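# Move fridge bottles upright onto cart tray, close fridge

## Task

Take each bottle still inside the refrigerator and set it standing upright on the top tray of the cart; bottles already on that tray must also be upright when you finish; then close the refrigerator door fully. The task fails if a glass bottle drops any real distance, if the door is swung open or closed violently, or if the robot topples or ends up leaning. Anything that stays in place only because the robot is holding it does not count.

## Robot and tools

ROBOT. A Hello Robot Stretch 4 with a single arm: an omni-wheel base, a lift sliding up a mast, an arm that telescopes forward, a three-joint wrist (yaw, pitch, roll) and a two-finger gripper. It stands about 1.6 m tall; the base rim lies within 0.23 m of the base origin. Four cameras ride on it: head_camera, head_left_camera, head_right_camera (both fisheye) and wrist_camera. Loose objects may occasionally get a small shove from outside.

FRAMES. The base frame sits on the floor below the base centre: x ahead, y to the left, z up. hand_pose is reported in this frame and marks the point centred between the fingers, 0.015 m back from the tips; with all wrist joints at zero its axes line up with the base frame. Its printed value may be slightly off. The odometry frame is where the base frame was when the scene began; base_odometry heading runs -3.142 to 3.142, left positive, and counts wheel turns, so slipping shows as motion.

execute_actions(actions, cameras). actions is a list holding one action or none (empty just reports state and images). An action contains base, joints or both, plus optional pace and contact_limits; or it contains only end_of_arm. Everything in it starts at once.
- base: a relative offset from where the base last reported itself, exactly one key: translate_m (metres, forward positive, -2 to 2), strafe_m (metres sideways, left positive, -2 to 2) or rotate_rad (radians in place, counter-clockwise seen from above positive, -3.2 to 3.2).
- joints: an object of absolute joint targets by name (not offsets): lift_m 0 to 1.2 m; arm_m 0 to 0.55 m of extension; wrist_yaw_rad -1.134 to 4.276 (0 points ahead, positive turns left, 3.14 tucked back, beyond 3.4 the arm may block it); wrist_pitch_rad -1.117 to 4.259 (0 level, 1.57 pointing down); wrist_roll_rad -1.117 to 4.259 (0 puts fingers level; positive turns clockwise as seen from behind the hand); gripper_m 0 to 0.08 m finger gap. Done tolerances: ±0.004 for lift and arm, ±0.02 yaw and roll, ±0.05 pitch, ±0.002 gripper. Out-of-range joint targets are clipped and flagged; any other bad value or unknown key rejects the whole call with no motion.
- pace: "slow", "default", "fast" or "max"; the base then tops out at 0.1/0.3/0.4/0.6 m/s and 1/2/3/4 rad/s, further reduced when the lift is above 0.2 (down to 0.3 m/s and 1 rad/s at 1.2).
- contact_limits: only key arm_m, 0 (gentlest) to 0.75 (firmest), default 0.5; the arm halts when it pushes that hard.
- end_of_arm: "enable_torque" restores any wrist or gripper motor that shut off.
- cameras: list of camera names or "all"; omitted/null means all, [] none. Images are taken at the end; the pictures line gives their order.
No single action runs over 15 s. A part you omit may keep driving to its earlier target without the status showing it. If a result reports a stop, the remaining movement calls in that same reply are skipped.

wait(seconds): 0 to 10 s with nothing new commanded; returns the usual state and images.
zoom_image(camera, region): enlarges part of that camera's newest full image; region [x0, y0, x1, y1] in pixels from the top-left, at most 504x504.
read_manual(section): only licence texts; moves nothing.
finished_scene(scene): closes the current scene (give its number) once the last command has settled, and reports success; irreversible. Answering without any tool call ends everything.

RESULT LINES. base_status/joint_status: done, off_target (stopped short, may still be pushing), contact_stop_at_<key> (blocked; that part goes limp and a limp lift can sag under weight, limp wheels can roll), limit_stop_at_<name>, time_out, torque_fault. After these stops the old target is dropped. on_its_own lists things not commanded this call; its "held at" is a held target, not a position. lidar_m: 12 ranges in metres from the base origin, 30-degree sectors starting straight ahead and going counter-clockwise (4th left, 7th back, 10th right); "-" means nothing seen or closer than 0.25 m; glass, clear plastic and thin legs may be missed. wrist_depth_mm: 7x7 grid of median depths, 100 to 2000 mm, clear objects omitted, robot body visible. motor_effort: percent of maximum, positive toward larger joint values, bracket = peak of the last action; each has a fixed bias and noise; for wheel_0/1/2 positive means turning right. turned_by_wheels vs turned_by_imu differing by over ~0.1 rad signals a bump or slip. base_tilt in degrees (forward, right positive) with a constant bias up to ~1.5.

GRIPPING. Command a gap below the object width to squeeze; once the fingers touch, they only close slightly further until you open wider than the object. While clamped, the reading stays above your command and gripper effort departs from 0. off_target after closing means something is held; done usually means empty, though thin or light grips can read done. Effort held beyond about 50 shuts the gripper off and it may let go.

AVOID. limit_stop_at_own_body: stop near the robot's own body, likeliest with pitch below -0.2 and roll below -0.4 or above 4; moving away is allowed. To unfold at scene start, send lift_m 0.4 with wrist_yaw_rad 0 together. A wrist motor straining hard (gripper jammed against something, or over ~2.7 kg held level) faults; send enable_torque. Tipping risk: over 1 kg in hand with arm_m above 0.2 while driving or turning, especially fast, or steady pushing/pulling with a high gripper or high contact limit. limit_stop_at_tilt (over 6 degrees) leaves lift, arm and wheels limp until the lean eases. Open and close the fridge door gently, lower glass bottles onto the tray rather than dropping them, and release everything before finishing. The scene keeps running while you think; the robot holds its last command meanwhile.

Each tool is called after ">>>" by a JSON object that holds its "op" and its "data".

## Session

>>> {"op": "execute_actions", "data": {"actions": []}}

Scene clock: 0.00 s.
base_odometry: x=+0.000 y=+0.000 heading=+0.000 (m, m, rad; odometry frame)
turned_by_wheels: +0.000 (rad since the last result)
turned_by_imu: +0.000 (rad since the last result)
base_tilt: forward=+0.8 right=-0.9 (deg)
lidar_m: 1.06 1.03 2.95 1.25 2.38 1.99 0.74 0.74 0.80 1.30 1.31 1.49
base_status: not commanded
joint_positions: lift_m=+0.140 arm_m=+0.000 wrist_yaw_rad=+3.199 wrist_pitch_rad=+0.008 wrist_roll_rad=+0.013 gripper_m=+0.040
joint_status: not commanded
motor_effort: lift_m=+21 arm_m=-1 wrist_yaw_rad=-1 wrist_pitch_rad=-7 wrist_roll_rad=+0 gripper_m=+0 wheel_0=+1 wheel_1=+0 wheel_2=+0 (%)
hand_pose: x=-0.0463 y=+0.0751 z=+0.3168 quat_wxyz=(-0.029, -0.004, +0.006, +1.000) (m; base frame)
wrist_depth_mm: - 140 242 1808 - - - / - 110 140 1756 1983 - - / - 113 139 1808 1983 - - / - 123 154 1756 1863 - - / 141 1499 1618 1808 1921 - - / 215 1397 1281 1397 1336 1255 1205 / 214 946 124 904 119 866 831
pictures: head_camera, head_left_camera, head_right_camera, wrist_camera
Images, in order (width x height): head_camera 420x560, head_left_camera 420x672, head_right_camera 420x672, wrist_camera 616x392.

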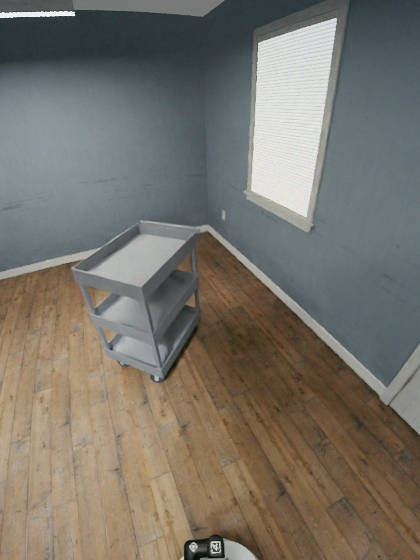

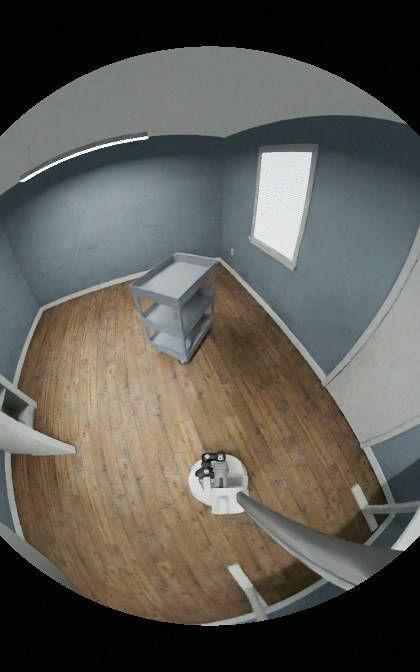

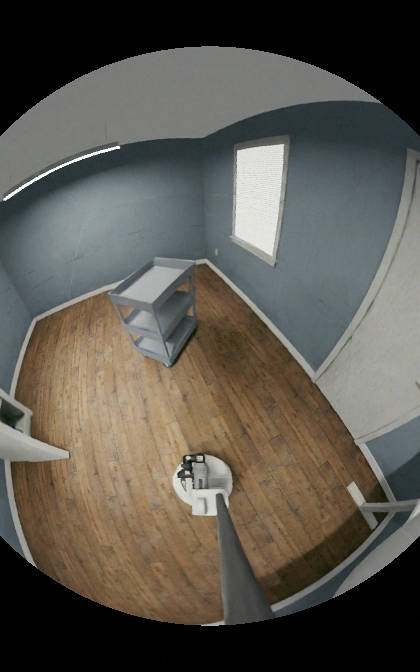

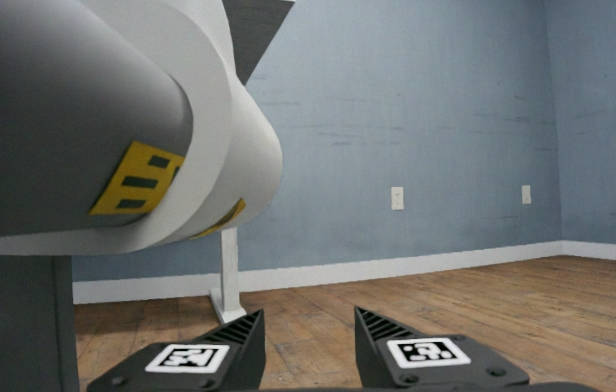

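>>> {"op": "execute_actions", "data": {"actions": [{"base":{"rotate_rad":1.9},"joints":{"lift_m":0.5,"wrist_yaw_rad":0,"gripper_m":0.08}}]}}

Scene clock: 12.33 s.
base_odometry: x=+0.000 y=+0.000 heading=+1.900 (m, m, rad; odometry frame)
turned_by_wheels: +1.900 (rad since the last result)
turned_by_imu: +1.879 (rad since the last result)
base_tilt: forward=+0.8 right=-0.9 (deg)
lidar_m: 1.51 2.33 0.83 0.75 0.79 1.03 1.31 1.37 1.44 1.05 3.23 1.23
base_status: done
joint_positions: lift_m=+0.500 arm_m=+0.000 wrist_yaw_rad=+0.001 wrist_pitch_rad=+0.008 wrist_roll_rad=+0.013 gripper_m=+0.080
joint_status: all done
motor_effort: lift_m=+25(22) arm_m=-1(1) wrist_yaw_rad=-2(7) wrist_pitch_rad=-9(7) wrist_roll_rad=-1(0) gripper_m=+2(4) wheel_0=-2(5) wheel_1=-2(9) wheel_2=-1(7) (%)
hand_pose: x=+0.3837 y=-0.0873 z=+0.6762 quat_wxyz=(+1.000, +0.006, +0.004, +0.000) (m; base frame)
wrist_depth_mm: - - - - 1042 1921 - / - - - - 1078 1863 - / - - - - 1229 1708 - / - - - - 1229 1756 - / - - - - 1255 1756 - / - - - - 1255 1661 - / 1756 105 163 1756 1255 104 -
pictures: head_camera, head_left_camera, head_right_camera, wrist_camera
Images, in order (width x height): head_camera 420x560, head_left_camera 420x672, head_right_camera 420x672, wrist_camera 616x392.

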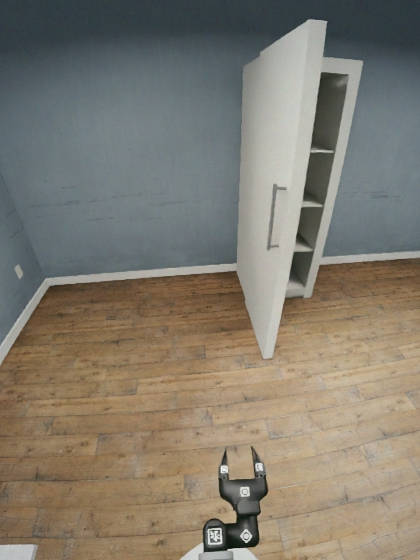

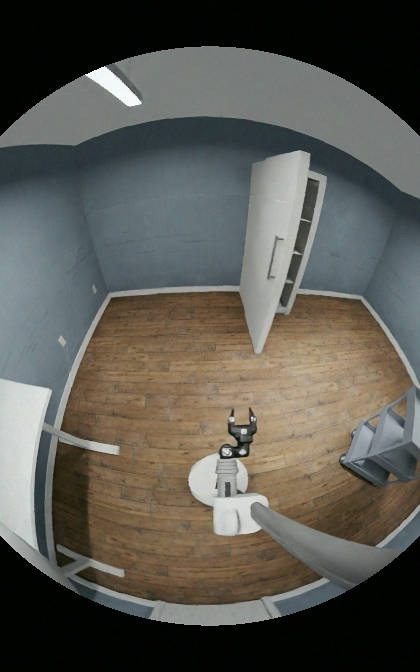

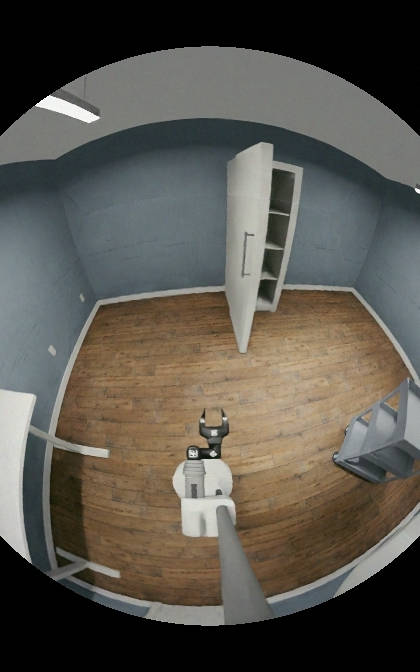

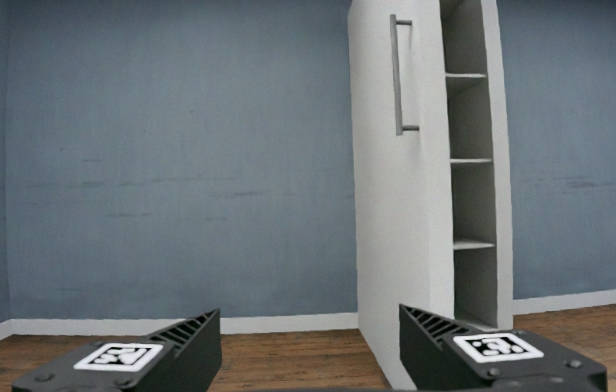

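>>> {"op": "execute_actions", "data": {"actions": [{"base":{"rotate_rad":0.13}}], "cameras": []}}

>>> {"op": "execute_actions", "data": {"actions": [{"base":{"translate_m":0.65},"pace":"fast"}], "cameras": []}}

>>> {"op": "execute_actions", "data": {"actions": [{"base":{"strafe_m":-0.97},"pace":"fast"}]}}

Scene clock: 28.83 s.
base_odometry: x=+0.000 y=+0.000 heading=+2.029 (m, m, rad; odometry frame)
turned_by_wheels: +0.130 (rad since the last result)
turned_by_imu: +0.129 (rad since the last result)
base_tilt: forward=+0.7 right=-0.8 (deg)
lidar_m: 2.34 2.05 0.78 0.77 0.83 1.22 1.33 1.47 1.20 1.04 3.13 1.25
base_status: done
joint_positions: lift_m=+0.500 arm_m=+0.000 wrist_yaw_rad=+0.000 wrist_pitch_rad=+0.008 wrist_roll_rad=+0.013 gripper_m=+0.080
joint_status: not commanded
motor_effort: lift_m=+25(25) arm_m=-1(1) wrist_yaw_rad=-1(1) wrist_pitch_rad=-7(8) wrist_roll_rad=+0(1) gripper_m=+2(2) wheel_0=-1(6) wheel_1=-1(4) wheel_2=+0(5) (%)
hand_pose: x=+0.3837 y=-0.0874 z=+0.6762 quat_wxyz=(+1.000, +0.006, +0.004, +0.000) (m; base frame)
wrist_depth_mm: - - - - - 976 1661 / - - - - - 946 1618 / - - - - - 1025 1537 / - - - - - 1060 1661 / - - - - - 1078 1576 / - - - - - 976 1576 / 1756 105 163 1708 1499 104 -
pictures: none
No camera images: the call's "cameras" was empty. Leave "cameras" out to get every camera's image.

Scene clock: 31.80 s.
base_odometry: x=-0.288 y=+0.583 heading=+2.029 (m, m, rad; odometry frame)
turned_by_wheels: +0.000 (rad since the last result)
turned_by_imu: -0.001 (rad since the last result)
base_tilt: forward=+0.8 right=-1.0 (deg)
lidar_m: 1.70 1.82 1.52 0.96 0.81 1.18 1.99 2.12 1.32 3.20 0.72 0.70
base_status: done
joint_positions: lift_m=+0.500 arm_m=+0.000 wrist_yaw_rad=+0.000 wrist_pitch_rad=+0.008 wrist_roll_rad=+0.013 gripper_m=+0.080
joint_status: not commanded
motor_effort: lift_m=+24(25) arm_m=-1(1) wrist_yaw_rad=+0(1) wrist_pitch_rad=-6(9) wrist_roll_rad=+1(1) gripper_m=+2(2) wheel_0=-1(8) wheel_1=-1(8) wheel_2=+1(11) (%)
hand_pose: x=+0.3837 y=-0.0874 z=+0.6763 quat_wxyz=(+1.000, +0.006, +0.004, +0.000) (m; base frame)
wrist_depth_mm: 1618 1537 1537 1499 1499 1078 699 / 1537 1537 1537 1576 1464 1098 699 / 1576 1576 1618 1464 1464 1138 707 / 1576 1576 1537 1464 1430 1138 723 / 1537 1576 1537 1537 1464 1138 732 / 1576 1499 1499 1499 1499 1078 715 / 1576 105 163 1499 1430 104 -
pictures: none
No camera images: the call's "cameras" was empty. Leave "cameras" out to get every camera's image.

Scene clock: 35.43 s.
base_odometry: x=+0.582 y=+1.012 heading=+2.029 (m, m, rad; odometry frame)
turned_by_wheels: +0.000 (rad since the last result)
turned_by_imu: +0.003 (rad since the last result)
base_tilt: forward=+0.7 right=-0.9 (deg)
lidar_m: 1.07 0.56 2.52 1.75 1.79 2.11 0.74 0.66 2.31 2.22 2.17 1.12
base_status: done
joint_positions: lift_m=+0.500 arm_m=+0.000 wrist_yaw_rad=+0.000 wrist_pitch_rad=+0.008 wrist_roll_rad=+0.013 gripper_m=+0.080
joint_status: not commanded
motor_effort: lift_m=+24(24) arm_m=-1(1) wrist_yaw_rad=+0(0) wrist_pitch_rad=-10(7) wrist_roll_rad=+1(1) gripper_m=+3(3) wheel_0=+0(12) wheel_1=+1(10) wheel_2=+0(1) (%)
hand_pose: x=+0.3837 y=-0.0874 z=+0.6763 quat_wxyz=(+1.000, +0.006, +0.004, +0.000) (m; base frame)
wrist_depth_mm: 574 831 1138 1182 1366 1366 1397 / 580 820 1308 1308 1397 1397 1336 / 580 820 1118 1229 1397 1366 1366 / 580 820 1336 1308 1025 1397 1366 / 574 809 1229 1281 1098 1366 1366 / 574 788 976 1308 854 1336 1366 / 530 105 163 1281 854 104 -
pictures: head_camera, head_left_camera, head_right_camera, wrist_camera
Images, in order (width x height): head_camera 420x560, head_left_camera 420x672, head_right_camera 420x672, wrist_camera 616x392.

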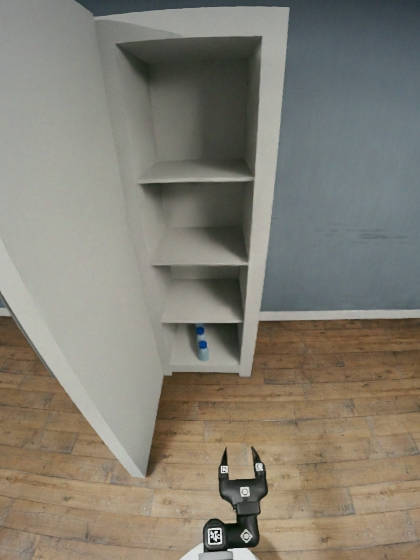

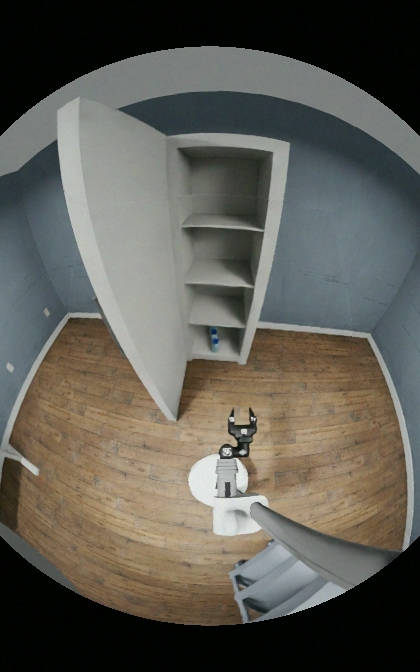

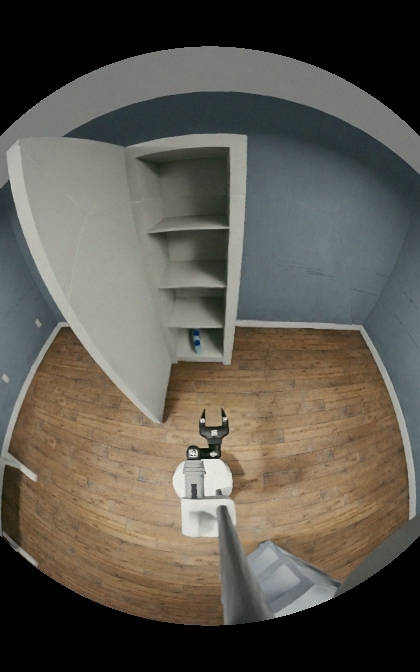

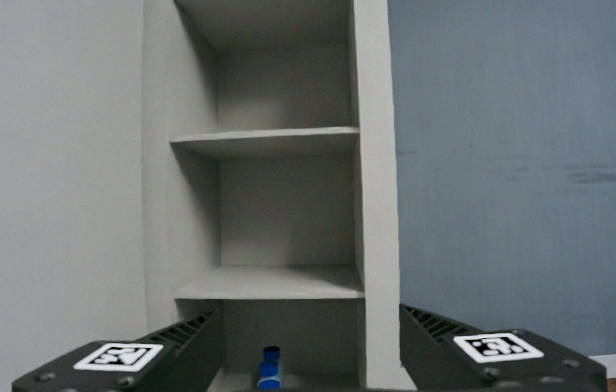

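>>> {"op": "zoom_image", "data": {"camera": "head_camera", "region": [150, 300, 270, 390]}}

Region (150, 300, 270, 390) of head_camera's 420x560 image, scaled by 4.200, with more detail than that image has; it fills the top 378 rows of this view, and the rest is white.

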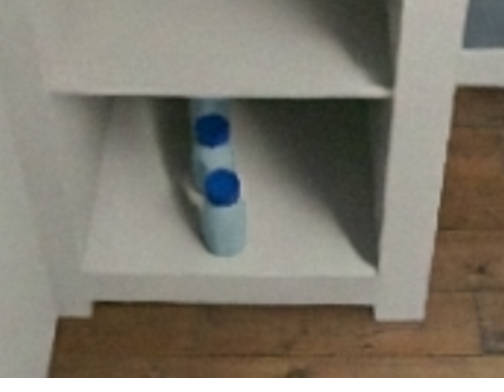

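>>> {"op": "execute_actions", "data": {"actions": [{"base":{"rotate_rad":0.172},"joints":{"lift_m":0.3,"arm_m":0.12,"wrist_pitch_rad":0.35}}], "cameras": []}}

>>> {"op": "execute_actions", "data": {"actions": [{"base":{"strafe_m":-0.078},"joints":{"lift_m":0.155}}], "cameras": ["wrist_camera"]}}

>>> {"op": "execute_actions", "data": {"actions": [{"base":{"translate_m":0.5}}], "cameras": ["wrist_camera","head_camera"]}}

Scene clock: 56.23 s.
base_odometry: x=+0.582 y=+1.012 heading=+2.201 (m, m, rad; odometry frame)
turned_by_wheels: +0.172 (rad since the last result)
turned_by_imu: +0.171 (rad since the last result)
base_tilt: forward=+0.8 right=-0.7 (deg)
lidar_m: 0.77 0.57 2.45 1.70 1.95 2.09 0.69 0.67 2.20 2.24 1.92 1.07
base_status: done
joint_positions: lift_m=+0.300 arm_m=+0.119 wrist_yaw_rad=+0.000 wrist_pitch_rad=+0.352 wrist_roll_rad=+0.013 gripper_m=+0.080
joint_status: all done
motor_effort: lift_m=+17(24) arm_m=+7(7) wrist_yaw_rad=+0(1) wrist_pitch_rad=-8(7) wrist_roll_rad=+0(3) gripper_m=+2(1) wheel_0=+0(5) wheel_1=+0(7) wheel_2=-1(6) (%)
hand_pose: x=+0.4893 y=-0.0874 z=+0.4051 quat_wxyz=(+0.984, +0.006, +0.175, -0.001) (m; base frame)
wrist_depth_mm: 394 512 732 1078 1042 621 1060 / 399 535 759 1138 1098 661 1098 / 407 535 788 1205 1138 699 1138 / 410 539 842 1098 1160 820 1182 / 413 544 831 854 831 798 1042 / 413 549 788 842 831 778 788 / 392 105 163 691 640 104 -
pictures: none
No camera images: the call's "cameras" was empty. Leave "cameras" out to get every camera's image.

Scene clock: 57.90 s.
base_odometry: x=+0.645 y=+1.058 heading=+2.201 (m, m, rad; odometry frame)
turned_by_wheels: +0.000 (rad since the last result)
turned_by_imu: +0.000 (rad since the last result)
base_tilt: forward=+0.7 right=-0.8 (deg)
lidar_m: 0.91 0.59 2.54 1.81 2.04 2.09 0.65 0.64 2.18 2.18 1.88 1.07
base_status: done
joint_positions: lift_m=+0.155 arm_m=+0.119 wrist_yaw_rad=+0.000 wrist_pitch_rad=+0.352 wrist_roll_rad=+0.013 gripper_m=+0.080
joint_status: all done
motor_effort: lift_m=+17(15) arm_m=+7(7) wrist_yaw_rad=+0(0) wrist_pitch_rad=-7(7) wrist_roll_rad=+1(1) gripper_m=+2(3) wheel_0=+0(6) wheel_1=+0(10) wheel_2=-1(2) (%)
hand_pose: x=+0.4893 y=-0.0874 z=+0.2601 quat_wxyz=(+0.984, +0.006, +0.175, -0.001) (m; base frame)
wrist_depth_mm: 477 621 854 1060 1025 634 1060 / 484 634 854 1138 1078 1098 1078 / 488 640 878 1118 1078 1138 1098 / 496 654 831 798 741 976 1060 / 496 691 798 778 759 723 723 / 521 603 603 591 597 574 554 / 500 105 163 492 455 104 -
pictures: wrist_camera
Images, in order (width x height): wrist_camera 616x392.

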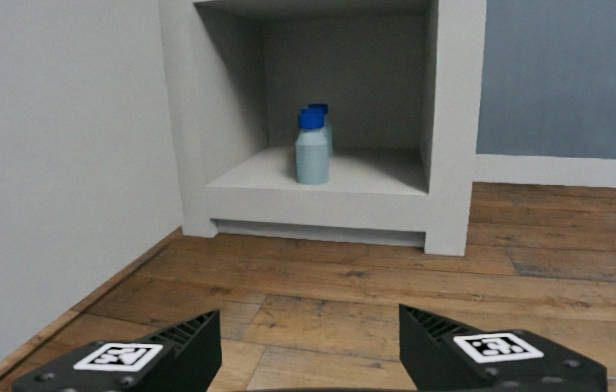

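Scene clock: 61.03 s.
base_odometry: x=+0.350 y=+1.462 heading=+2.201 (m, m, rad; odometry frame)
turned_by_wheels: +0.000 (rad since the last result)
turned_by_imu: +0.000 (rad since the last result)
base_tilt: forward=+0.7 right=-0.9 (deg)
lidar_m: 0.58 0.35 0.29 0.29 1.92 2.59 1.11 1.28 2.29 2.28 1.32 0.59
base_status: done
joint_positions: lift_m=+0.155 arm_m=+0.119 wrist_yaw_rad=+0.000 wrist_pitch_rad=+0.352 wrist_roll_rad=+0.013 gripper_m=+0.080
joint_status: not commanded
motor_effort: lift_m=+17(17) arm_m=+7(7) wrist_yaw_rad=+0(0) wrist_pitch_rad=-8(6) wrist_roll_rad=+1(1) gripper_m=+3(2) wheel_0=+1(7) wheel_1=+0(9) wheel_2=+2(8) (%)
hand_pose: x=+0.4893 y=-0.0874 z=+0.2601 quat_wxyz=(+0.984, +0.006, +0.175, -0.001) (m; base frame)
wrist_depth_mm: 300 394 591 634 597 564 442 / 304 397 609 661 621 585 445 / 307 404 615 676 654 615 430 / 320 410 627 317 668 627 418 / 332 413 517 312 496 492 413 / 355 375 394 325 368 377 366 / 373 105 163 319 297 104 -
pictures: head_camera, wrist_camera
Images, in order (width x height): head_camera 420x560, wrist_camera 616x392.

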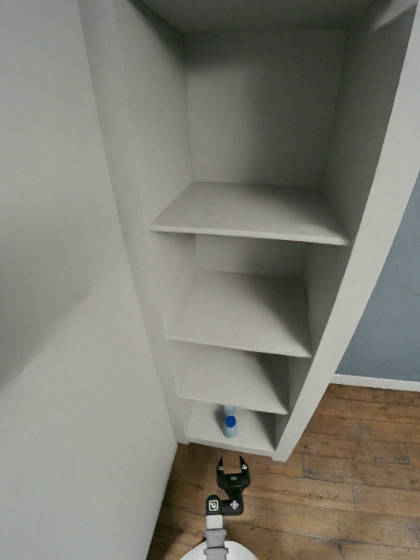

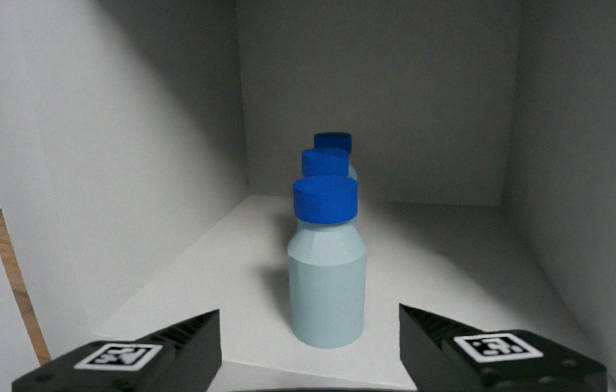

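>>> {"op": "execute_actions", "data": {"actions": [{"base":{"strafe_m":-0.018},"joints":{"lift_m":0.149,"arm_m":0.2}}], "cameras": ["wrist_camera"]}}

Scene clock: 71.03 s.
base_odometry: x=+0.365 y=+1.473 heading=+2.201 (m, m, rad; odometry frame)
turned_by_wheels: +0.000 (rad since the last result)
turned_by_imu: +0.000 (rad since the last result)
base_tilt: forward=+0.6 right=-0.8 (deg)
lidar_m: 0.56 0.38 0.30 0.29 1.94 2.58 1.13 1.38 2.27 2.26 1.33 0.56
base_status: done
joint_positions: lift_m=+0.149 arm_m=+0.199 wrist_yaw_rad=+0.000 wrist_pitch_rad=+0.352 wrist_roll_rad=+0.013 gripper_m=+0.080
joint_status: all done
motor_effort: lift_m=+16(14) arm_m=+7(6) wrist_yaw_rad=+0(1) wrist_pitch_rad=-8(8) wrist_roll_rad=+0(1) gripper_m=+1(2) wheel_0=-2(8) wheel_1=+0(5) wheel_2=+0(1) (%)
hand_pose: x=+0.5693 y=-0.0874 z=+0.2542 quat_wxyz=(+0.984, +0.006, +0.175, -0.001) (m; base frame)
wrist_depth_mm: 298 389 559 549 521 492 449 / 300 397 580 574 544 521 452 / 306 402 609 597 580 539 430 / 309 407 609 336 597 569 424 / 309 410 500 224 488 484 410 / 312 370 384 231 370 366 359 / 296 104 163 239 290 104 -
pictures: wrist_camera
Images, in order (width x height): wrist_camera 616x392.

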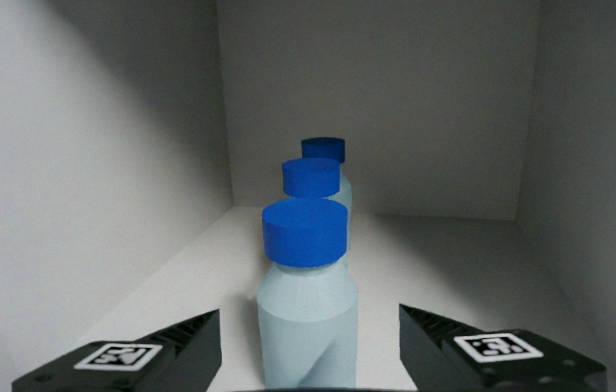

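>>> {"op": "execute_actions", "data": {"actions": [{"joints":{"arm_m":0.301,"lift_m":0.151},"pace":"slow","contact_limits":{"arm_m":0.2}}], "cameras": ["wrist_camera"]}}

Scene clock: 78.03 s.
base_odometry: x=+0.365 y=+1.473 heading=+2.201 (m, m, rad; odometry frame)
turned_by_wheels: +0.000 (rad since the last result)
turned_by_imu: +0.001 (rad since the last result)
base_tilt: forward=+0.7 right=-0.8 (deg)
lidar_m: 0.58 0.39 0.31 0.31 1.92 2.56 1.13 1.35 2.26 2.28 1.36 0.57
base_status: not commanded
joint_positions: lift_m=+0.151 arm_m=+0.300 wrist_yaw_rad=+0.000 wrist_pitch_rad=+0.352 wrist_roll_rad=+0.013 gripper_m=+0.080
joint_status: all done
motor_effort: lift_m=+25(25) arm_m=+7(8) wrist_yaw_rad=+0(0) wrist_pitch_rad=-9(7) wrist_roll_rad=+1(1) gripper_m=+2(1) wheel_0=-2(2) wheel_1=+0(0) wheel_2=+0(1) (%)
contact_limits: arm_m 0.2
hand_pose: x=+0.6702 y=-0.0874 z=+0.2555 quat_wxyz=(+0.984, +0.006, +0.175, -0.001) (m; base frame)
wrist_depth_mm: 271 355 473 462 433 413 402 / 272 362 496 484 459 427 413 / 278 366 521 500 477 449 433 / 282 373 539 273 500 480 449 / 282 373 496 252 484 477 442 / 283 359 368 144 343 366 357 / 270 105 136 122 135 104 -
pictures: wrist_camera
Images, in order (width x height): wrist_camera 616x392.

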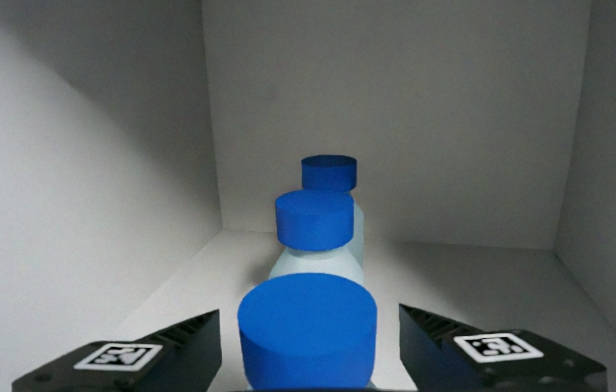

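>>> {"op": "execute_actions", "data": {"actions": [{"joints":{"gripper_m":0.03}}], "cameras": []}}

>>> {"op": "execute_actions", "data": {"actions": [{"joints":{"lift_m":0.175},"pace":"slow"}], "cameras": ["wrist_camera"]}}

Scene clock: 83.93 s.
base_odometry: x=+0.365 y=+1.473 heading=+2.201 (m, m, rad; odometry frame)
turned_by_wheels: +0.000 (rad since the last result)
turned_by_imu: +0.000 (rad since the last result)
base_tilt: forward=+0.8 right=-0.9 (deg)
lidar_m: 0.59 0.37 0.31 0.31 1.92 2.57 1.13 1.36 2.27 2.30 1.34 0.57
base_status: not commanded
joint_positions: lift_m=+0.151 arm_m=+0.300 wrist_yaw_rad=+0.000 wrist_pitch_rad=+0.352 wrist_roll_rad=+0.013 gripper_m=+0.052
joint_status: gripper_m off_target (ended at +0.052, target +0.030)
on_its_own: gripper_m is held at +0.046, not at your +0.030, by its contact guard: the fingers met something
motor_effort: lift_m=+25(24) arm_m=+7(7) wrist_yaw_rad=-1(1) wrist_pitch_rad=-8(7) wrist_roll_rad=-2(2) gripper_m=-42(44) wheel_0=-2(2) wheel_1=+0(0) wheel_2=+0(0) (%)
hand_pose: x=+0.6703 y=-0.0874 z=+0.2555 quat_wxyz=(+0.984, +0.006, +0.175, -0.001) (m; base frame)
wrist_depth_mm: 270 353 473 459 436 413 402 / 273 359 496 477 459 430 413 / 277 364 512 500 480 455 430 / 279 370 535 272 500 477 449 / 281 373 496 252 484 469 439 / 282 355 366 144 353 366 357 / 282 319 126 123 128 - -
pictures: none
No camera images: the call's "cameras" was empty. Leave "cameras" out to get every camera's image.

Scene clock: 84.90 s.
base_odometry: x=+0.365 y=+1.473 heading=+2.201 (m, m, rad; odometry frame)
turned_by_wheels: +0.000 (rad since the last result)
turned_by_imu: +0.000 (rad since the last result)
base_tilt: forward=+0.7 right=-1.0 (deg)
lidar_m: 0.58 0.39 0.31 0.31 1.93 2.58 1.12 1.34 2.26 2.28 1.34 0.58
base_status: not commanded
joint_positions: lift_m=+0.175 arm_m=+0.300 wrist_yaw_rad=+0.000 wrist_pitch_rad=+0.356 wrist_roll_rad=+0.013 gripper_m=+0.052
joint_status: all done
on_its_own: gripper_m is held at +0.046, not at your +0.030, by its contact guard: the fingers met something
motor_effort: lift_m=+27(28) arm_m=+7(7) wrist_yaw_rad=+0(1) wrist_pitch_rad=-18(19) wrist_roll_rad=+0(1) gripper_m=-40(41) wheel_0=-2(2) wheel_1=+0(1) wheel_2=+0(0) (%)
hand_pose: x=+0.6700 y=-0.0874 z=+0.2786 quat_wxyz=(+0.984, +0.006, +0.177, -0.001) (m; base frame)
wrist_depth_mm: 271 355 473 459 436 413 397 / 273 359 496 484 455 433 413 / 278 366 517 504 480 452 433 / 282 368 539 404 504 477 452 / 283 370 517 256 508 492 455 / 282 375 399 144 384 397 389 / 282 322 126 122 127 - -
pictures: wrist_camera
Images, in order (width x height): wrist_camera 616x392.

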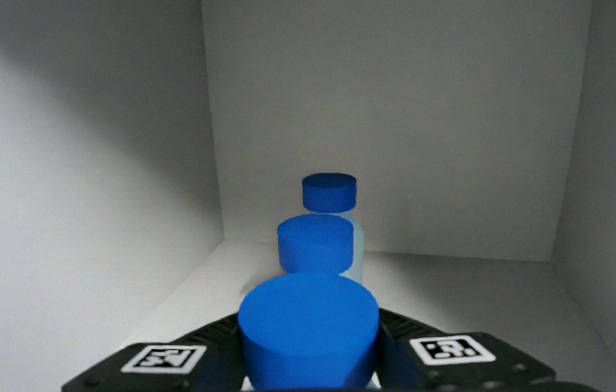

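>>> {"op": "execute_actions", "data": {"actions": [{"base":{"translate_m":-0.55},"joints":{"arm_m":0.02}}], "cameras": []}}

>>> {"op": "execute_actions", "data": {"actions": [{"base":{"rotate_rad":-2.8},"joints":{"lift_m":0.95}}], "cameras": ["wrist_camera","head_camera"]}}

Scene clock: 103.40 s.
base_odometry: x=+0.689 y=+1.028 heading=+2.201 (m, m, rad; odometry frame)
turned_by_wheels: +0.000 (rad since the last result)
turned_by_imu: +0.001 (rad since the last result)
base_tilt: forward=+0.8 right=-0.8 (deg)
lidar_m: 0.99 0.66 2.55 1.85 2.06 2.06 0.62 0.58 2.14 2.14 1.96 1.11
base_status: done
joint_positions: lift_m=+0.175 arm_m=+0.021 wrist_yaw_rad=+0.000 wrist_pitch_rad=+0.356 wrist_roll_rad=+0.013 gripper_m=+0.052
joint_status: all done
on_its_own: gripper_m is held at +0.046, not at your +0.030, by its contact guard: the fingers met something
motor_effort: lift_m=+26(27) arm_m=-7(7) wrist_yaw_rad=+0(1) wrist_pitch_rad=-17(18) wrist_roll_rad=-1(2) gripper_m=-40(41) wheel_0=+0(4) wheel_1=-1(3) wheel_2=-1(8) (%)
hand_pose: x=+0.3915 y=-0.0874 z=+0.2787 quat_wxyz=(+0.984, +0.006, +0.177, -0.001) (m; base frame)
wrist_depth_mm: 530 691 891 1160 931 1182 1160 / 539 715 960 1229 1205 1255 1229 / 539 723 991 1160 1025 1308 1229 / 554 732 976 917 854 1118 1078 / 554 741 842 809 809 778 768 / 569 627 597 144 591 597 597 / 525 521 126 122 128 - 496
pictures: none
No camera images: the call's "cameras" was empty. Leave "cameras" out to get every camera's image.

Scene clock: 107.27 s.
base_odometry: x=+0.689 y=+1.028 heading=-0.599 (m, m, rad; odometry frame)
turned_by_wheels: -2.800 (rad since the last result)
turned_by_imu: -2.768 (rad since the last result)
base_tilt: forward=+0.7 right=-1.0 (deg)
lidar_m: 0.58 2.20 2.14 2.24 1.70 1.11 0.66 0.81 1.84 1.92 2.08 0.64
base_status: done
joint_positions: lift_m=+0.950 arm_m=+0.021 wrist_yaw_rad=+0.000 wrist_pitch_rad=+0.356 wrist_roll_rad=+0.013 gripper_m=+0.052
joint_status: all done
on_its_own: gripper_m is held at +0.046, not at your +0.030, by its contact guard: the fingers met something
motor_effort: lift_m=+27(29) arm_m=-7(7) wrist_yaw_rad=+0(2) wrist_pitch_rad=-16(18) wrist_roll_rad=+1(1) gripper_m=-40(41) wheel_0=+0(5) wheel_1=+1(9) wheel_2=-1(7) (%)
hand_pose: x=+0.3915 y=-0.0875 z=+1.0537 quat_wxyz=(+0.984, +0.006, +0.177, -0.001) (m; base frame)
wrist_depth_mm: 1708 - - 1983 1756 1499 1430 / 1708 - - - 1756 1576 1464 / 1756 - - - 1863 1618 1430 / 1863 - - 1008 1008 1708 1576 / 1863 - 904 788 759 715 1576 / 1808 1921 603 144 462 496 1618 / 1576 1576 126 122 128 - 1499
pictures: head_camera, wrist_camera
Images, in order (width x height): head_camera 420x560, wrist_camera 616x392.

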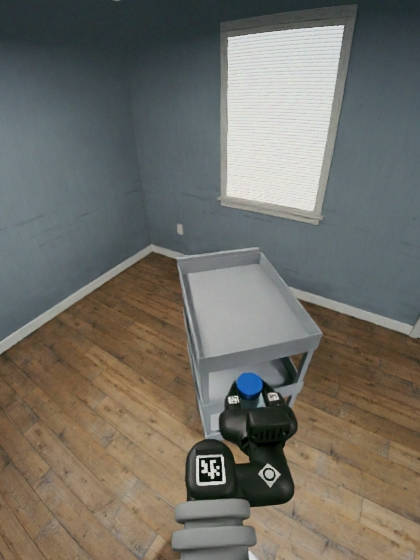

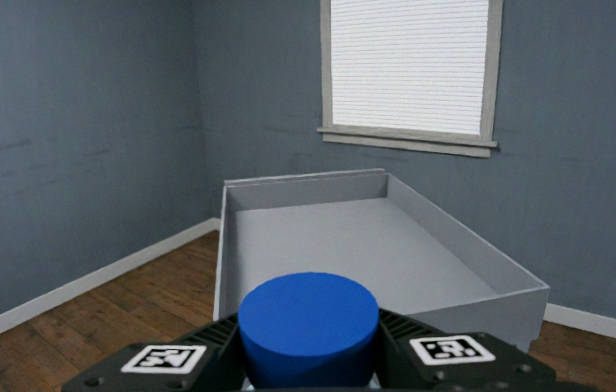

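>>> {"op": "execute_actions", "data": {"actions": [{"joints":{"arm_m":0.54}}], "cameras": []}}

>>> {"op": "execute_actions", "data": {"actions": [{"joints":{"lift_m":0.84}}], "cameras": ["wrist_camera","head_camera"]}}

Scene clock: 118.10 s.
base_odometry: x=+0.689 y=+1.028 heading=-0.599 (m, m, rad; odometry frame)
turned_by_wheels: +0.000 (rad since the last result)
turned_by_imu: +0.001 (rad since the last result)
base_tilt: forward=+0.8 right=-0.8 (deg)
lidar_m: 0.57 2.19 2.13 2.22 1.70 1.08 0.67 0.78 1.82 1.91 2.06 0.62
base_status: not commanded
joint_positions: lift_m=+0.950 arm_m=+0.539 wrist_yaw_rad=+0.000 wrist_pitch_rad=+0.356 wrist_roll_rad=+0.013 gripper_m=+0.052
joint_status: all done
on_its_own: gripper_m is held at +0.046, not at your +0.030, by its contact guard: the fingers met something
motor_effort: lift_m=+27(26) arm_m=+7(9) wrist_yaw_rad=-1(1) wrist_pitch_rad=-16(18) wrist_roll_rad=+0(1) gripper_m=-40(41) wheel_0=+0(0) wheel_1=+1(1) wheel_2=+0(1) (%)
hand_pose: x=+0.9091 y=-0.0874 z=+1.0537 quat_wxyz=(+0.984, +0.006, +0.177, -0.001) (m; base frame)
wrist_depth_mm: 1464 1756 1756 1537 1336 1138 1060 / 1537 1808 1921 1576 1366 1205 1078 / 1537 1921 - 1661 1499 1255 1098 / 1618 1983 - 1756 1537 1281 1160 / 1576 1921 - 1756 609 1336 1229 / 1661 1808 500 144 544 539 1308 / 1576 521 126 122 128 - 404
pictures: none
No camera images: the call's "cameras" was empty. Leave "cameras" out to get every camera's image.

Scene clock: 119.60 s.
base_odometry: x=+0.689 y=+1.028 heading=-0.599 (m, m, rad; odometry frame)
turned_by_wheels: +0.000 (rad since the last result)
turned_by_imu: +0.000 (rad since the last result)
base_tilt: forward=+0.8 right=-0.8 (deg)
lidar_m: 0.56 2.17 2.13 2.21 1.73 1.10 0.65 0.77 1.85 1.92 2.09 0.65
base_status: not commanded
joint_positions: lift_m=+0.840 arm_m=+0.539 wrist_yaw_rad=+0.000 wrist_pitch_rad=+0.356 wrist_roll_rad=+0.013 gripper_m=+0.052
joint_status: all done
on_its_own: gripper_m is held at +0.046, not at your +0.030, by its contact guard: the fingers met something
motor_effort: lift_m=+19(29) arm_m=+7(7) wrist_yaw_rad=-1(1) wrist_pitch_rad=-16(19) wrist_roll_rad=-2(0) gripper_m=-42(42) wheel_0=+0(0) wheel_1=+1(1) wheel_2=+0(0) (%)
hand_pose: x=+0.9090 y=-0.0874 z=+0.9443 quat_wxyz=(+0.984, +0.006, +0.177, -0.001) (m; base frame)
wrist_depth_mm: 1499 1708 1708 1537 1308 1138 1042 / 1576 1863 1863 1537 1366 1182 1078 / 1576 1863 1921 1618 1430 1281 1118 / 1576 1808 1983 549 554 1229 1160 / 1618 480 484 500 521 480 404 / 1576 382 392 144 382 389 368 / 1397 285 126 122 128 - -
pictures: head_camera, wrist_camera
Images, in order (width x height): head_camera 420x560, wrist_camera 616x392.

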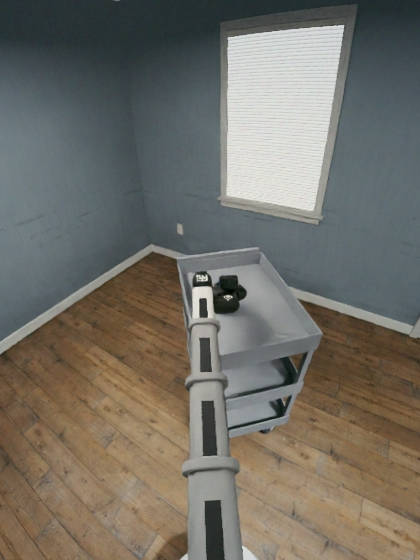

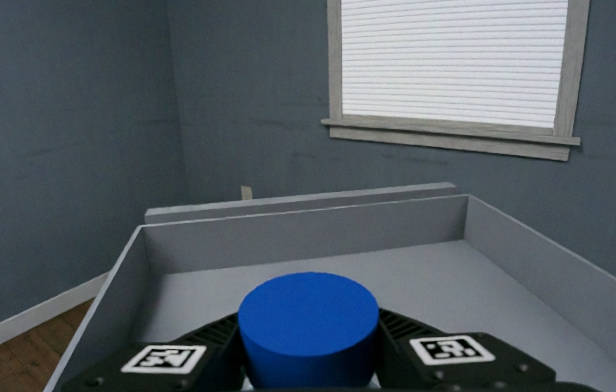

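>>> {"op": "execute_actions", "data": {"actions": [{"joints":{"lift_m":0.826},"pace":"slow"}], "cameras": []}}

Scene clock: 123.67 s.
base_odometry: x=+0.689 y=+1.028 heading=-0.599 (m, m, rad; odometry frame)
turned_by_wheels: +0.000 (rad since the last result)
turned_by_imu: +0.000 (rad since the last result)
base_tilt: forward=+1.0 right=-0.9 (deg)
lidar_m: 0.61 2.19 2.14 2.22 1.72 1.10 0.66 0.76 1.83 1.94 2.07 0.65
base_status: not commanded
joint_positions: lift_m=+0.826 arm_m=+0.539 wrist_yaw_rad=+0.000 wrist_pitch_rad=+0.356 wrist_roll_rad=+0.013 gripper_m=+0.052
joint_status: all done
on_its_own: gripper_m is held at +0.046, not at your +0.030, by its contact guard: the fingers met something
motor_effort: lift_m=+18(18) arm_m=+7(7) wrist_yaw_rad=-1(1) wrist_pitch_rad=-19(18) wrist_roll_rad=-2(1) gripper_m=-41(42) wheel_0=+0(0) wheel_1=+1(1) wheel_2=+0(0) (%)
hand_pose: x=+0.9090 y=-0.0874 z=+0.9303 quat_wxyz=(+0.984, +0.006, +0.177, -0.001) (m; base frame)
wrist_depth_mm: 1499 1756 1808 1464 1308 1160 1060 / 1499 1808 1808 1576 1336 1182 1078 / 1537 1863 1983 1661 1430 1229 1138 / 1618 1863 517 530 525 539 1182 / 1708 466 480 496 496 459 387 / 1537 357 373 144 362 373 359 / 251 285 126 122 128 - -
pictures: none
No camera images: the call's "cameras" was empty. Leave "cameras" out to get every camera's image.

>>> {"op": "execute_actions", "data": {"actions": [{"joints":{"lift_m":0.817},"pace":"slow"}], "cameras": []}}

Scene clock: 127.47 s.
base_odometry: x=+0.689 y=+1.028 heading=-0.599 (m, m, rad; odometry frame)
turned_by_wheels: +0.000 (rad since the last result)
turned_by_imu: +0.000 (rad since the last result)
base_tilt: forward=+0.9 right=-0.8 (deg)
lidar_m: 0.57 2.19 2.13 2.22 1.72 1.09 0.65 0.77 1.83 1.93 2.10 0.64
base_status: not commanded
joint_positions: lift_m=+0.817 arm_m=+0.539 wrist_yaw_rad=+0.000 wrist_pitch_rad=+0.351 wrist_roll_rad=+0.013 gripper_m=+0.052
joint_status: all done
on_its_own: gripper_m is held at +0.046, not at your +0.030, by its contact guard: the fingers met something
motor_effort: lift_m=+15(18) arm_m=+7(7) wrist_yaw_rad=+0(1) wrist_pitch_rad=-5(17) wrist_roll_rad=-1(2) gripper_m=-42(41) wheel_0=+0(0) wheel_1=+1(1) wheel_2=+0(0) (%)
hand_pose: x=+0.9094 y=-0.0874 z=+0.9225 quat_wxyz=(+0.985, +0.006, +0.175, -0.001) (m; base frame)
wrist_depth_mm: 1499 1808 1756 1464 1281 1160 1042 / 1464 1756 1863 1576 1366 1205 1060 / 1537 1808 1921 1618 1397 1229 1138 / 1618 1921 521 521 521 530 1182 / 1618 466 477 500 488 455 387 / 1537 355 370 144 355 366 355 / 244 285 126 122 128 - -
pictures: none
No camera images: the call's "cameras" was empty. Leave "cameras" out to get every camera's image.

>>> {"op": "execute_actions", "data": {"actions": [{"joints":{"gripper_m":0.08}}], "cameras": []}}

>>> {"op": "execute_actions", "data": {"actions": [{"joints":{"arm_m":0.02,"lift_m":0.85}}], "cameras": ["wrist_camera"]}}

>>> {"op": "execute_actions", "data": {"actions": [{"base":{"rotate_rad":2.8},"joints":{"lift_m":0.152},"pace":"fast"}], "cameras": ["wrist_camera"]}}

>>> {"op": "execute_actions", "data": {"actions": [{"base":{"translate_m":0.55},"joints":{"arm_m":0.3}}], "cameras": ["wrist_camera"]}}

Scene clock: 134.30 s.
base_odometry: x=+0.689 y=+1.028 heading=-0.599 (m, m, rad; odometry frame)
turned_by_wheels: +0.000 (rad since the last result)
turned_by_imu: +0.000 (rad since the last result)
base_tilt: forward=+0.8 right=-0.9 (deg)
lidar_m: 0.56 2.15 2.11 2.24 1.67 1.10 0.65 0.77 1.84 1.90 2.09 0.63
base_status: not commanded
joint_positions: lift_m=+0.817 arm_m=+0.539 wrist_yaw_rad=+0.000 wrist_pitch_rad=+0.352 wrist_roll_rad=+0.013 gripper_m=+0.080
joint_status: all done
motor_effort: lift_m=+16(17) arm_m=+7(7) wrist_yaw_rad=+1(1) wrist_pitch_rad=-7(10) wrist_roll_rad=-1(1) gripper_m=+3(38) wheel_0=+0(0) wheel_1=+1(1) wheel_2=+0(0) (%)
hand_pose: x=+0.9093 y=-0.0875 z=+0.9222 quat_wxyz=(+0.985, +0.006, +0.175, -0.001) (m; base frame)
wrist_depth_mm: 1464 1808 1756 1537 1336 1138 1042 / 1499 1808 1921 1537 1430 1229 1078 / 1537 1863 1983 1661 1397 1229 1098 / 1576 1808 508 512 521 525 1160 / 1661 459 473 496 484 445 382 / 1537 357 362 142 340 364 353 / 229 105 137 122 134 104 -
pictures: none
No camera images: the call's "cameras" was empty. Leave "cameras" out to get every camera's image.

Scene clock: 136.90 s.
base_odometry: x=+0.689 y=+1.028 heading=-0.599 (m, m, rad; odometry frame)
turned_by_wheels: +0.000 (rad since the last result)
turned_by_imu: +0.000 (rad since the last result)
base_tilt: forward=+0.8 right=-0.8 (deg)
lidar_m: 0.59 2.20 2.14 2.22 1.69 1.11 0.66 0.73 1.82 1.91 2.06 0.65
base_status: not commanded
joint_positions: lift_m=+0.850 arm_m=+0.021 wrist_yaw_rad=+0.000 wrist_pitch_rad=+0.353 wrist_roll_rad=+0.013 gripper_m=+0.080
joint_status: all done
motor_effort: lift_m=+24(26) arm_m=-7(6) wrist_yaw_rad=+0(1) wrist_pitch_rad=-9(7) wrist_roll_rad=+0(0) gripper_m=+2(2) wheel_0=+0(1) wheel_1=+1(1) wheel_2=+0(0) (%)
hand_pose: x=+0.3917 y=-0.0874 z=+0.9545 quat_wxyz=(+0.984, +0.006, +0.175, -0.001) (m; base frame)
wrist_depth_mm: 1708 - - 1983 1708 1499 1366 / 1708 - - - 1808 1537 1430 / 1756 - - - 1756 1618 1499 / 1808 - 976 707 798 691 1499 / 1983 - 621 569 436 455 477 / 1756 1808 404 427 449 512 1576 / 1464 105 163 798 741 104 -
pictures: wrist_camera
Images, in order (width x height): wrist_camera 616x392.

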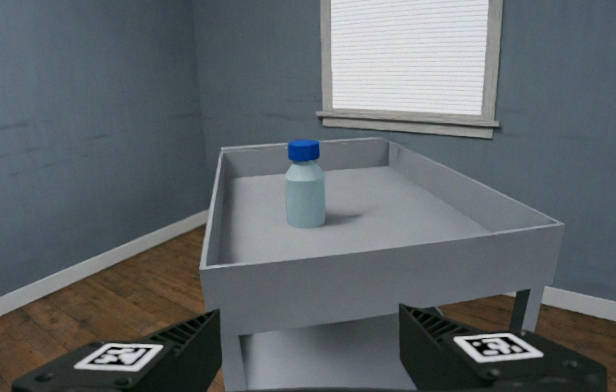

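Scene clock: 139.73 s.
base_odometry: x=+0.689 y=+1.028 heading=+2.201 (m, m, rad; odometry frame)
turned_by_wheels: +2.800 (rad since the last result)
turned_by_imu: +2.769 (rad since the last result)
base_tilt: forward=+0.8 right=-0.8 (deg)
lidar_m: 0.94 0.65 2.56 1.81 2.09 2.06 0.62 0.59 2.16 2.14 1.92 1.11
base_status: done
joint_positions: lift_m=+0.152 arm_m=+0.021 wrist_yaw_rad=+0.000 wrist_pitch_rad=+0.352 wrist_roll_rad=+0.013 gripper_m=+0.080
joint_status: all done
motor_effort: lift_m=+17(18) arm_m=-7(8) wrist_yaw_rad=+0(1) wrist_pitch_rad=-8(5) wrist_roll_rad=+0(0) gripper_m=+1(2) wheel_0=+0(6) wheel_1=+0(8) wheel_2=+0(6) (%)
hand_pose: x=+0.3918 y=-0.0874 z=+0.2571 quat_wxyz=(+0.984, +0.006, +0.175, -0.001) (m; base frame)
wrist_depth_mm: 530 683 960 1205 1025 1182 1138 / 535 707 960 1255 1205 1255 1205 / 544 715 991 1118 946 1281 1205 / 549 732 946 917 878 1078 1042 / 554 732 778 778 759 750 741 / 569 603 597 597 585 569 559 / 492 105 163 488 452 104 -
pictures: wrist_camera
Images, in order (width x height): wrist_camera 616x392.

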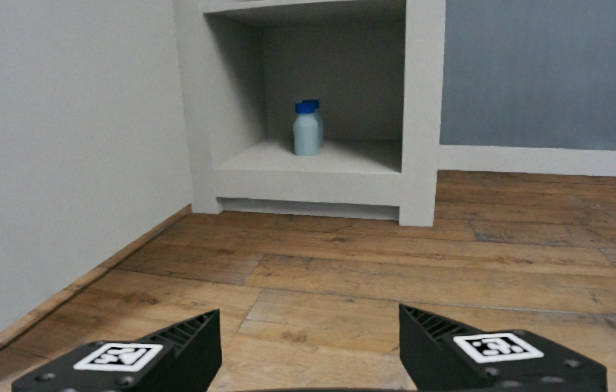

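Scene clock: 143.07 s.
base_odometry: x=+0.365 y=+1.473 heading=+2.201 (m, m, rad; odometry frame)
turned_by_wheels: +0.000 (rad since the last result)
turned_by_imu: +0.000 (rad since the last result)
base_tilt: forward=+0.6 right=-0.9 (deg)
lidar_m: 0.57 0.38 0.31 0.30 1.94 2.59 1.11 1.36 2.28 2.27 1.33 0.57
base_status: done
joint_positions: lift_m=+0.152 arm_m=+0.299 wrist_yaw_rad=+0.000 wrist_pitch_rad=+0.352 wrist_roll_rad=+0.013 gripper_m=+0.080
joint_status: all done
motor_effort: lift_m=+17(17) arm_m=+7(7) wrist_yaw_rad=+0(1) wrist_pitch_rad=-9(9) wrist_roll_rad=+2(2) gripper_m=+2(1) wheel_0=-1(5) wheel_1=+0(8) wheel_2=+2(6) (%)
hand_pose: x=+0.6693 y=-0.0874 z=+0.2571 quat_wxyz=(+0.984, +0.006, +0.175, -0.001) (m; base frame)
wrist_depth_mm: 270 355 477 462 439 415 402 / 273 359 500 484 455 433 413 / 277 364 521 500 480 452 433 / 281 370 544 349 500 477 452 / 282 373 496 255 484 480 445 / 281 353 387 255 362 368 362 / 270 105 163 270 287 104 -
pictures: wrist_camera
Images, in order (width x height): wrist_camera 616x392.

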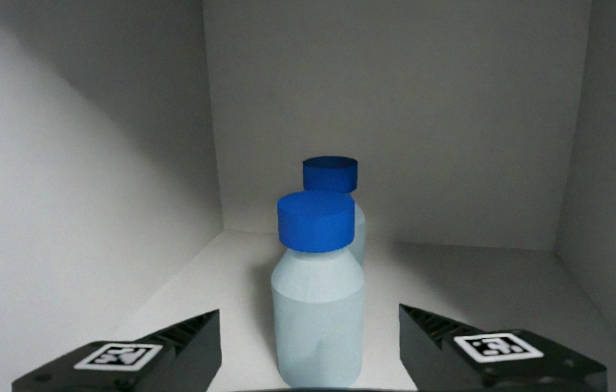

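>>> {"op": "execute_actions", "data": {"actions": [{"base":{"strafe_m":-0.008},"joints":{"arm_m":0.426,"lift_m":0.151},"pace":"slow","contact_limits":{"arm_m":0.2}}], "cameras": ["wrist_camera"]}}

Scene clock: 152.87 s.
base_odometry: x=+0.371 y=+1.477 heading=+2.201 (m, m, rad; odometry frame)
turned_by_wheels: +0.000 (rad since the last result)
turned_by_imu: +0.001 (rad since the last result)
base_tilt: forward=+0.7 right=-0.8 (deg)
lidar_m: 0.58 0.39 0.30 0.32 1.93 2.60 1.11 1.41 2.27 2.26 1.30 0.57
base_status: done
joint_positions: lift_m=+0.151 arm_m=+0.425 wrist_yaw_rad=+0.000 wrist_pitch_rad=+0.352 wrist_roll_rad=+0.013 gripper_m=+0.080
joint_status: all done
motor_effort: lift_m=+16(16) arm_m=+7(6) wrist_yaw_rad=-1(0) wrist_pitch_rad=-6(8) wrist_roll_rad=+1(1) gripper_m=+1(3) wheel_0=+2(4) wheel_1=+0(4) wheel_2=+0(1) (%)
contact_limits: arm_m 0.2
hand_pose: x=+0.7952 y=-0.0874 z=+0.2562 quat_wxyz=(+0.984, +0.006, +0.175, -0.001) (m; base frame)
wrist_depth_mm: 245 319 364 343 327 310 297 / 247 327 379 362 342 322 309 / 252 330 399 375 355 336 325 / 252 336 415 387 373 355 338 / 256 338 439 244 387 373 353 / 256 342 387 145 343 366 359 / 245 105 133 121 132 104 -
pictures: wrist_camera
Images, in order (width x height): wrist_camera 616x392.

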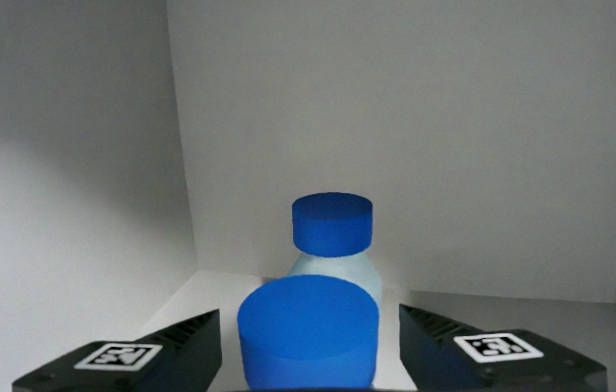

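>>> {"op": "execute_actions", "data": {"actions": [{"joints":{"gripper_m":0.03}}], "cameras": []}}

>>> {"op": "execute_actions", "data": {"actions": [{"joints":{"lift_m":0.175},"pace":"slow"}], "cameras": ["wrist_camera"]}}

>>> {"op": "execute_actions", "data": {"actions": [{"base":{"translate_m":-0.55},"joints":{"arm_m":0.02}}], "cameras": ["wrist_camera"]}}

Scene clock: 162.03 s.
base_odometry: x=+0.371 y=+1.477 heading=+2.201 (m, m, rad; odometry frame)
turned_by_wheels: +0.000 (rad since the last result)
turned_by_imu: +0.000 (rad since the last result)
base_tilt: forward=+0.6 right=-0.9 (deg)
lidar_m: 0.57 0.38 0.31 0.33 1.93 2.58 1.11 1.39 2.27 2.27 1.33 0.58
base_status: not commanded
joint_positions: lift_m=+0.151 arm_m=+0.425 wrist_yaw_rad=+0.000 wrist_pitch_rad=+0.352 wrist_roll_rad=+0.013 gripper_m=+0.052
joint_status: gripper_m off_target (ended at +0.052, target +0.030)
on_its_own: gripper_m is held at +0.046, not at your +0.030, by its contact guard: the fingers met something
motor_effort: lift_m=+17(16) arm_m=+7(7) wrist_yaw_rad=-1(1) wrist_pitch_rad=-7(8) wrist_roll_rad=-2(1) gripper_m=-41(46) wheel_0=+1(1) wheel_1=+0(0) wheel_2=+0(0) (%)
hand_pose: x=+0.7953 y=-0.0874 z=+0.2562 quat_wxyz=(+0.984, +0.006, +0.175, -0.001) (m; base frame)
wrist_depth_mm: 246 319 364 342 327 309 298 / 248 325 377 359 342 324 309 / 252 334 397 377 357 340 325 / 253 338 418 384 375 355 336 / 254 340 442 246 389 373 355 / 255 338 382 144 252 366 357 / 256 291 126 121 125 - -
pictures: none
No camera images: the call's "cameras" was empty. Leave "cameras" out to get every camera's image.

Scene clock: 163.00 s.
base_odometry: x=+0.371 y=+1.477 heading=+2.201 (m, m, rad; odometry frame)
turned_by_wheels: +0.000 (rad since the last result)
turned_by_imu: +0.000 (rad since the last result)
base_tilt: forward=+0.9 right=-1.0 (deg)
lidar_m: 0.59 0.37 0.30 0.33 1.93 2.60 1.10 1.40 2.25 2.26 1.33 0.58
base_status: not commanded
joint_positions: lift_m=+0.175 arm_m=+0.425 wrist_yaw_rad=+0.000 wrist_pitch_rad=+0.356 wrist_roll_rad=+0.013 gripper_m=+0.052
joint_status: all done
on_its_own: gripper_m is held at +0.046, not at your +0.030, by its contact guard: the fingers met something
motor_effort: lift_m=+27(25) arm_m=+7(7) wrist_yaw_rad=-1(1) wrist_pitch_rad=-16(18) wrist_roll_rad=-2(0) gripper_m=-41(42) wheel_0=+1(2) wheel_1=+0(0) wheel_2=+0(0) (%)
hand_pose: x=+0.7950 y=-0.0874 z=+0.2787 quat_wxyz=(+0.984, +0.006, +0.177, -0.001) (m; base frame)
wrist_depth_mm: 245 320 362 343 329 310 298 / 248 327 377 357 343 322 309 / 252 332 399 375 357 336 324 / 255 338 418 397 375 357 338 / 256 340 442 255 392 373 357 / 256 340 418 145 384 382 370 / 255 291 126 121 125 - -
pictures: wrist_camera
Images, in order (width x height): wrist_camera 616x392.

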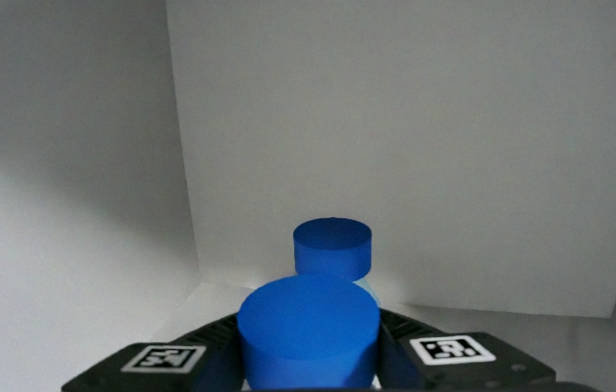

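Scene clock: 166.33 s.
base_odometry: x=+0.695 y=+1.033 heading=+2.201 (m, m, rad; odometry frame)
turned_by_wheels: +0.000 (rad since the last result)
turned_by_imu: +0.001 (rad since the last result)
base_tilt: forward=+0.6 right=-0.8 (deg)
lidar_m: 0.98 0.65 2.55 1.87 2.08 2.05 0.59 0.59 2.14 2.13 1.95 1.11
base_status: done
joint_positions: lift_m=+0.175 arm_m=+0.021 wrist_yaw_rad=+0.000 wrist_pitch_rad=+0.356 wrist_roll_rad=+0.013 gripper_m=+0.052
joint_status: all done
on_its_own: gripper_m is held at +0.046, not at your +0.030, by its contact guard: the fingers met something
motor_effort: lift_m=+26(27) arm_m=-7(7) wrist_yaw_rad=+0(1) wrist_pitch_rad=-18(17) wrist_roll_rad=+0(0) gripper_m=-40(42) wheel_0=+0(7) wheel_1=+1(5) wheel_2=-1(8) (%)
hand_pose: x=+0.3915 y=-0.0874 z=+0.2787 quat_wxyz=(+0.984, +0.006, +0.177, -0.001) (m; base frame)
wrist_depth_mm: 544 699 904 1205 931 1205 1160 / 544 715 991 1229 1182 1255 1182 / 559 723 1025 1229 1025 1281 1255 / 554 732 976 931 891 1098 1098 / 564 750 842 809 798 778 759 / 574 634 634 144 580 603 580 / 521 525 126 121 125 - 492
pictures: wrist_camera
Images, in order (width x height): wrist_camera 616x392.

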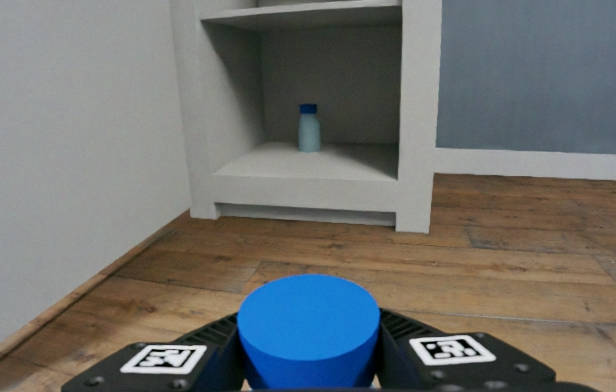

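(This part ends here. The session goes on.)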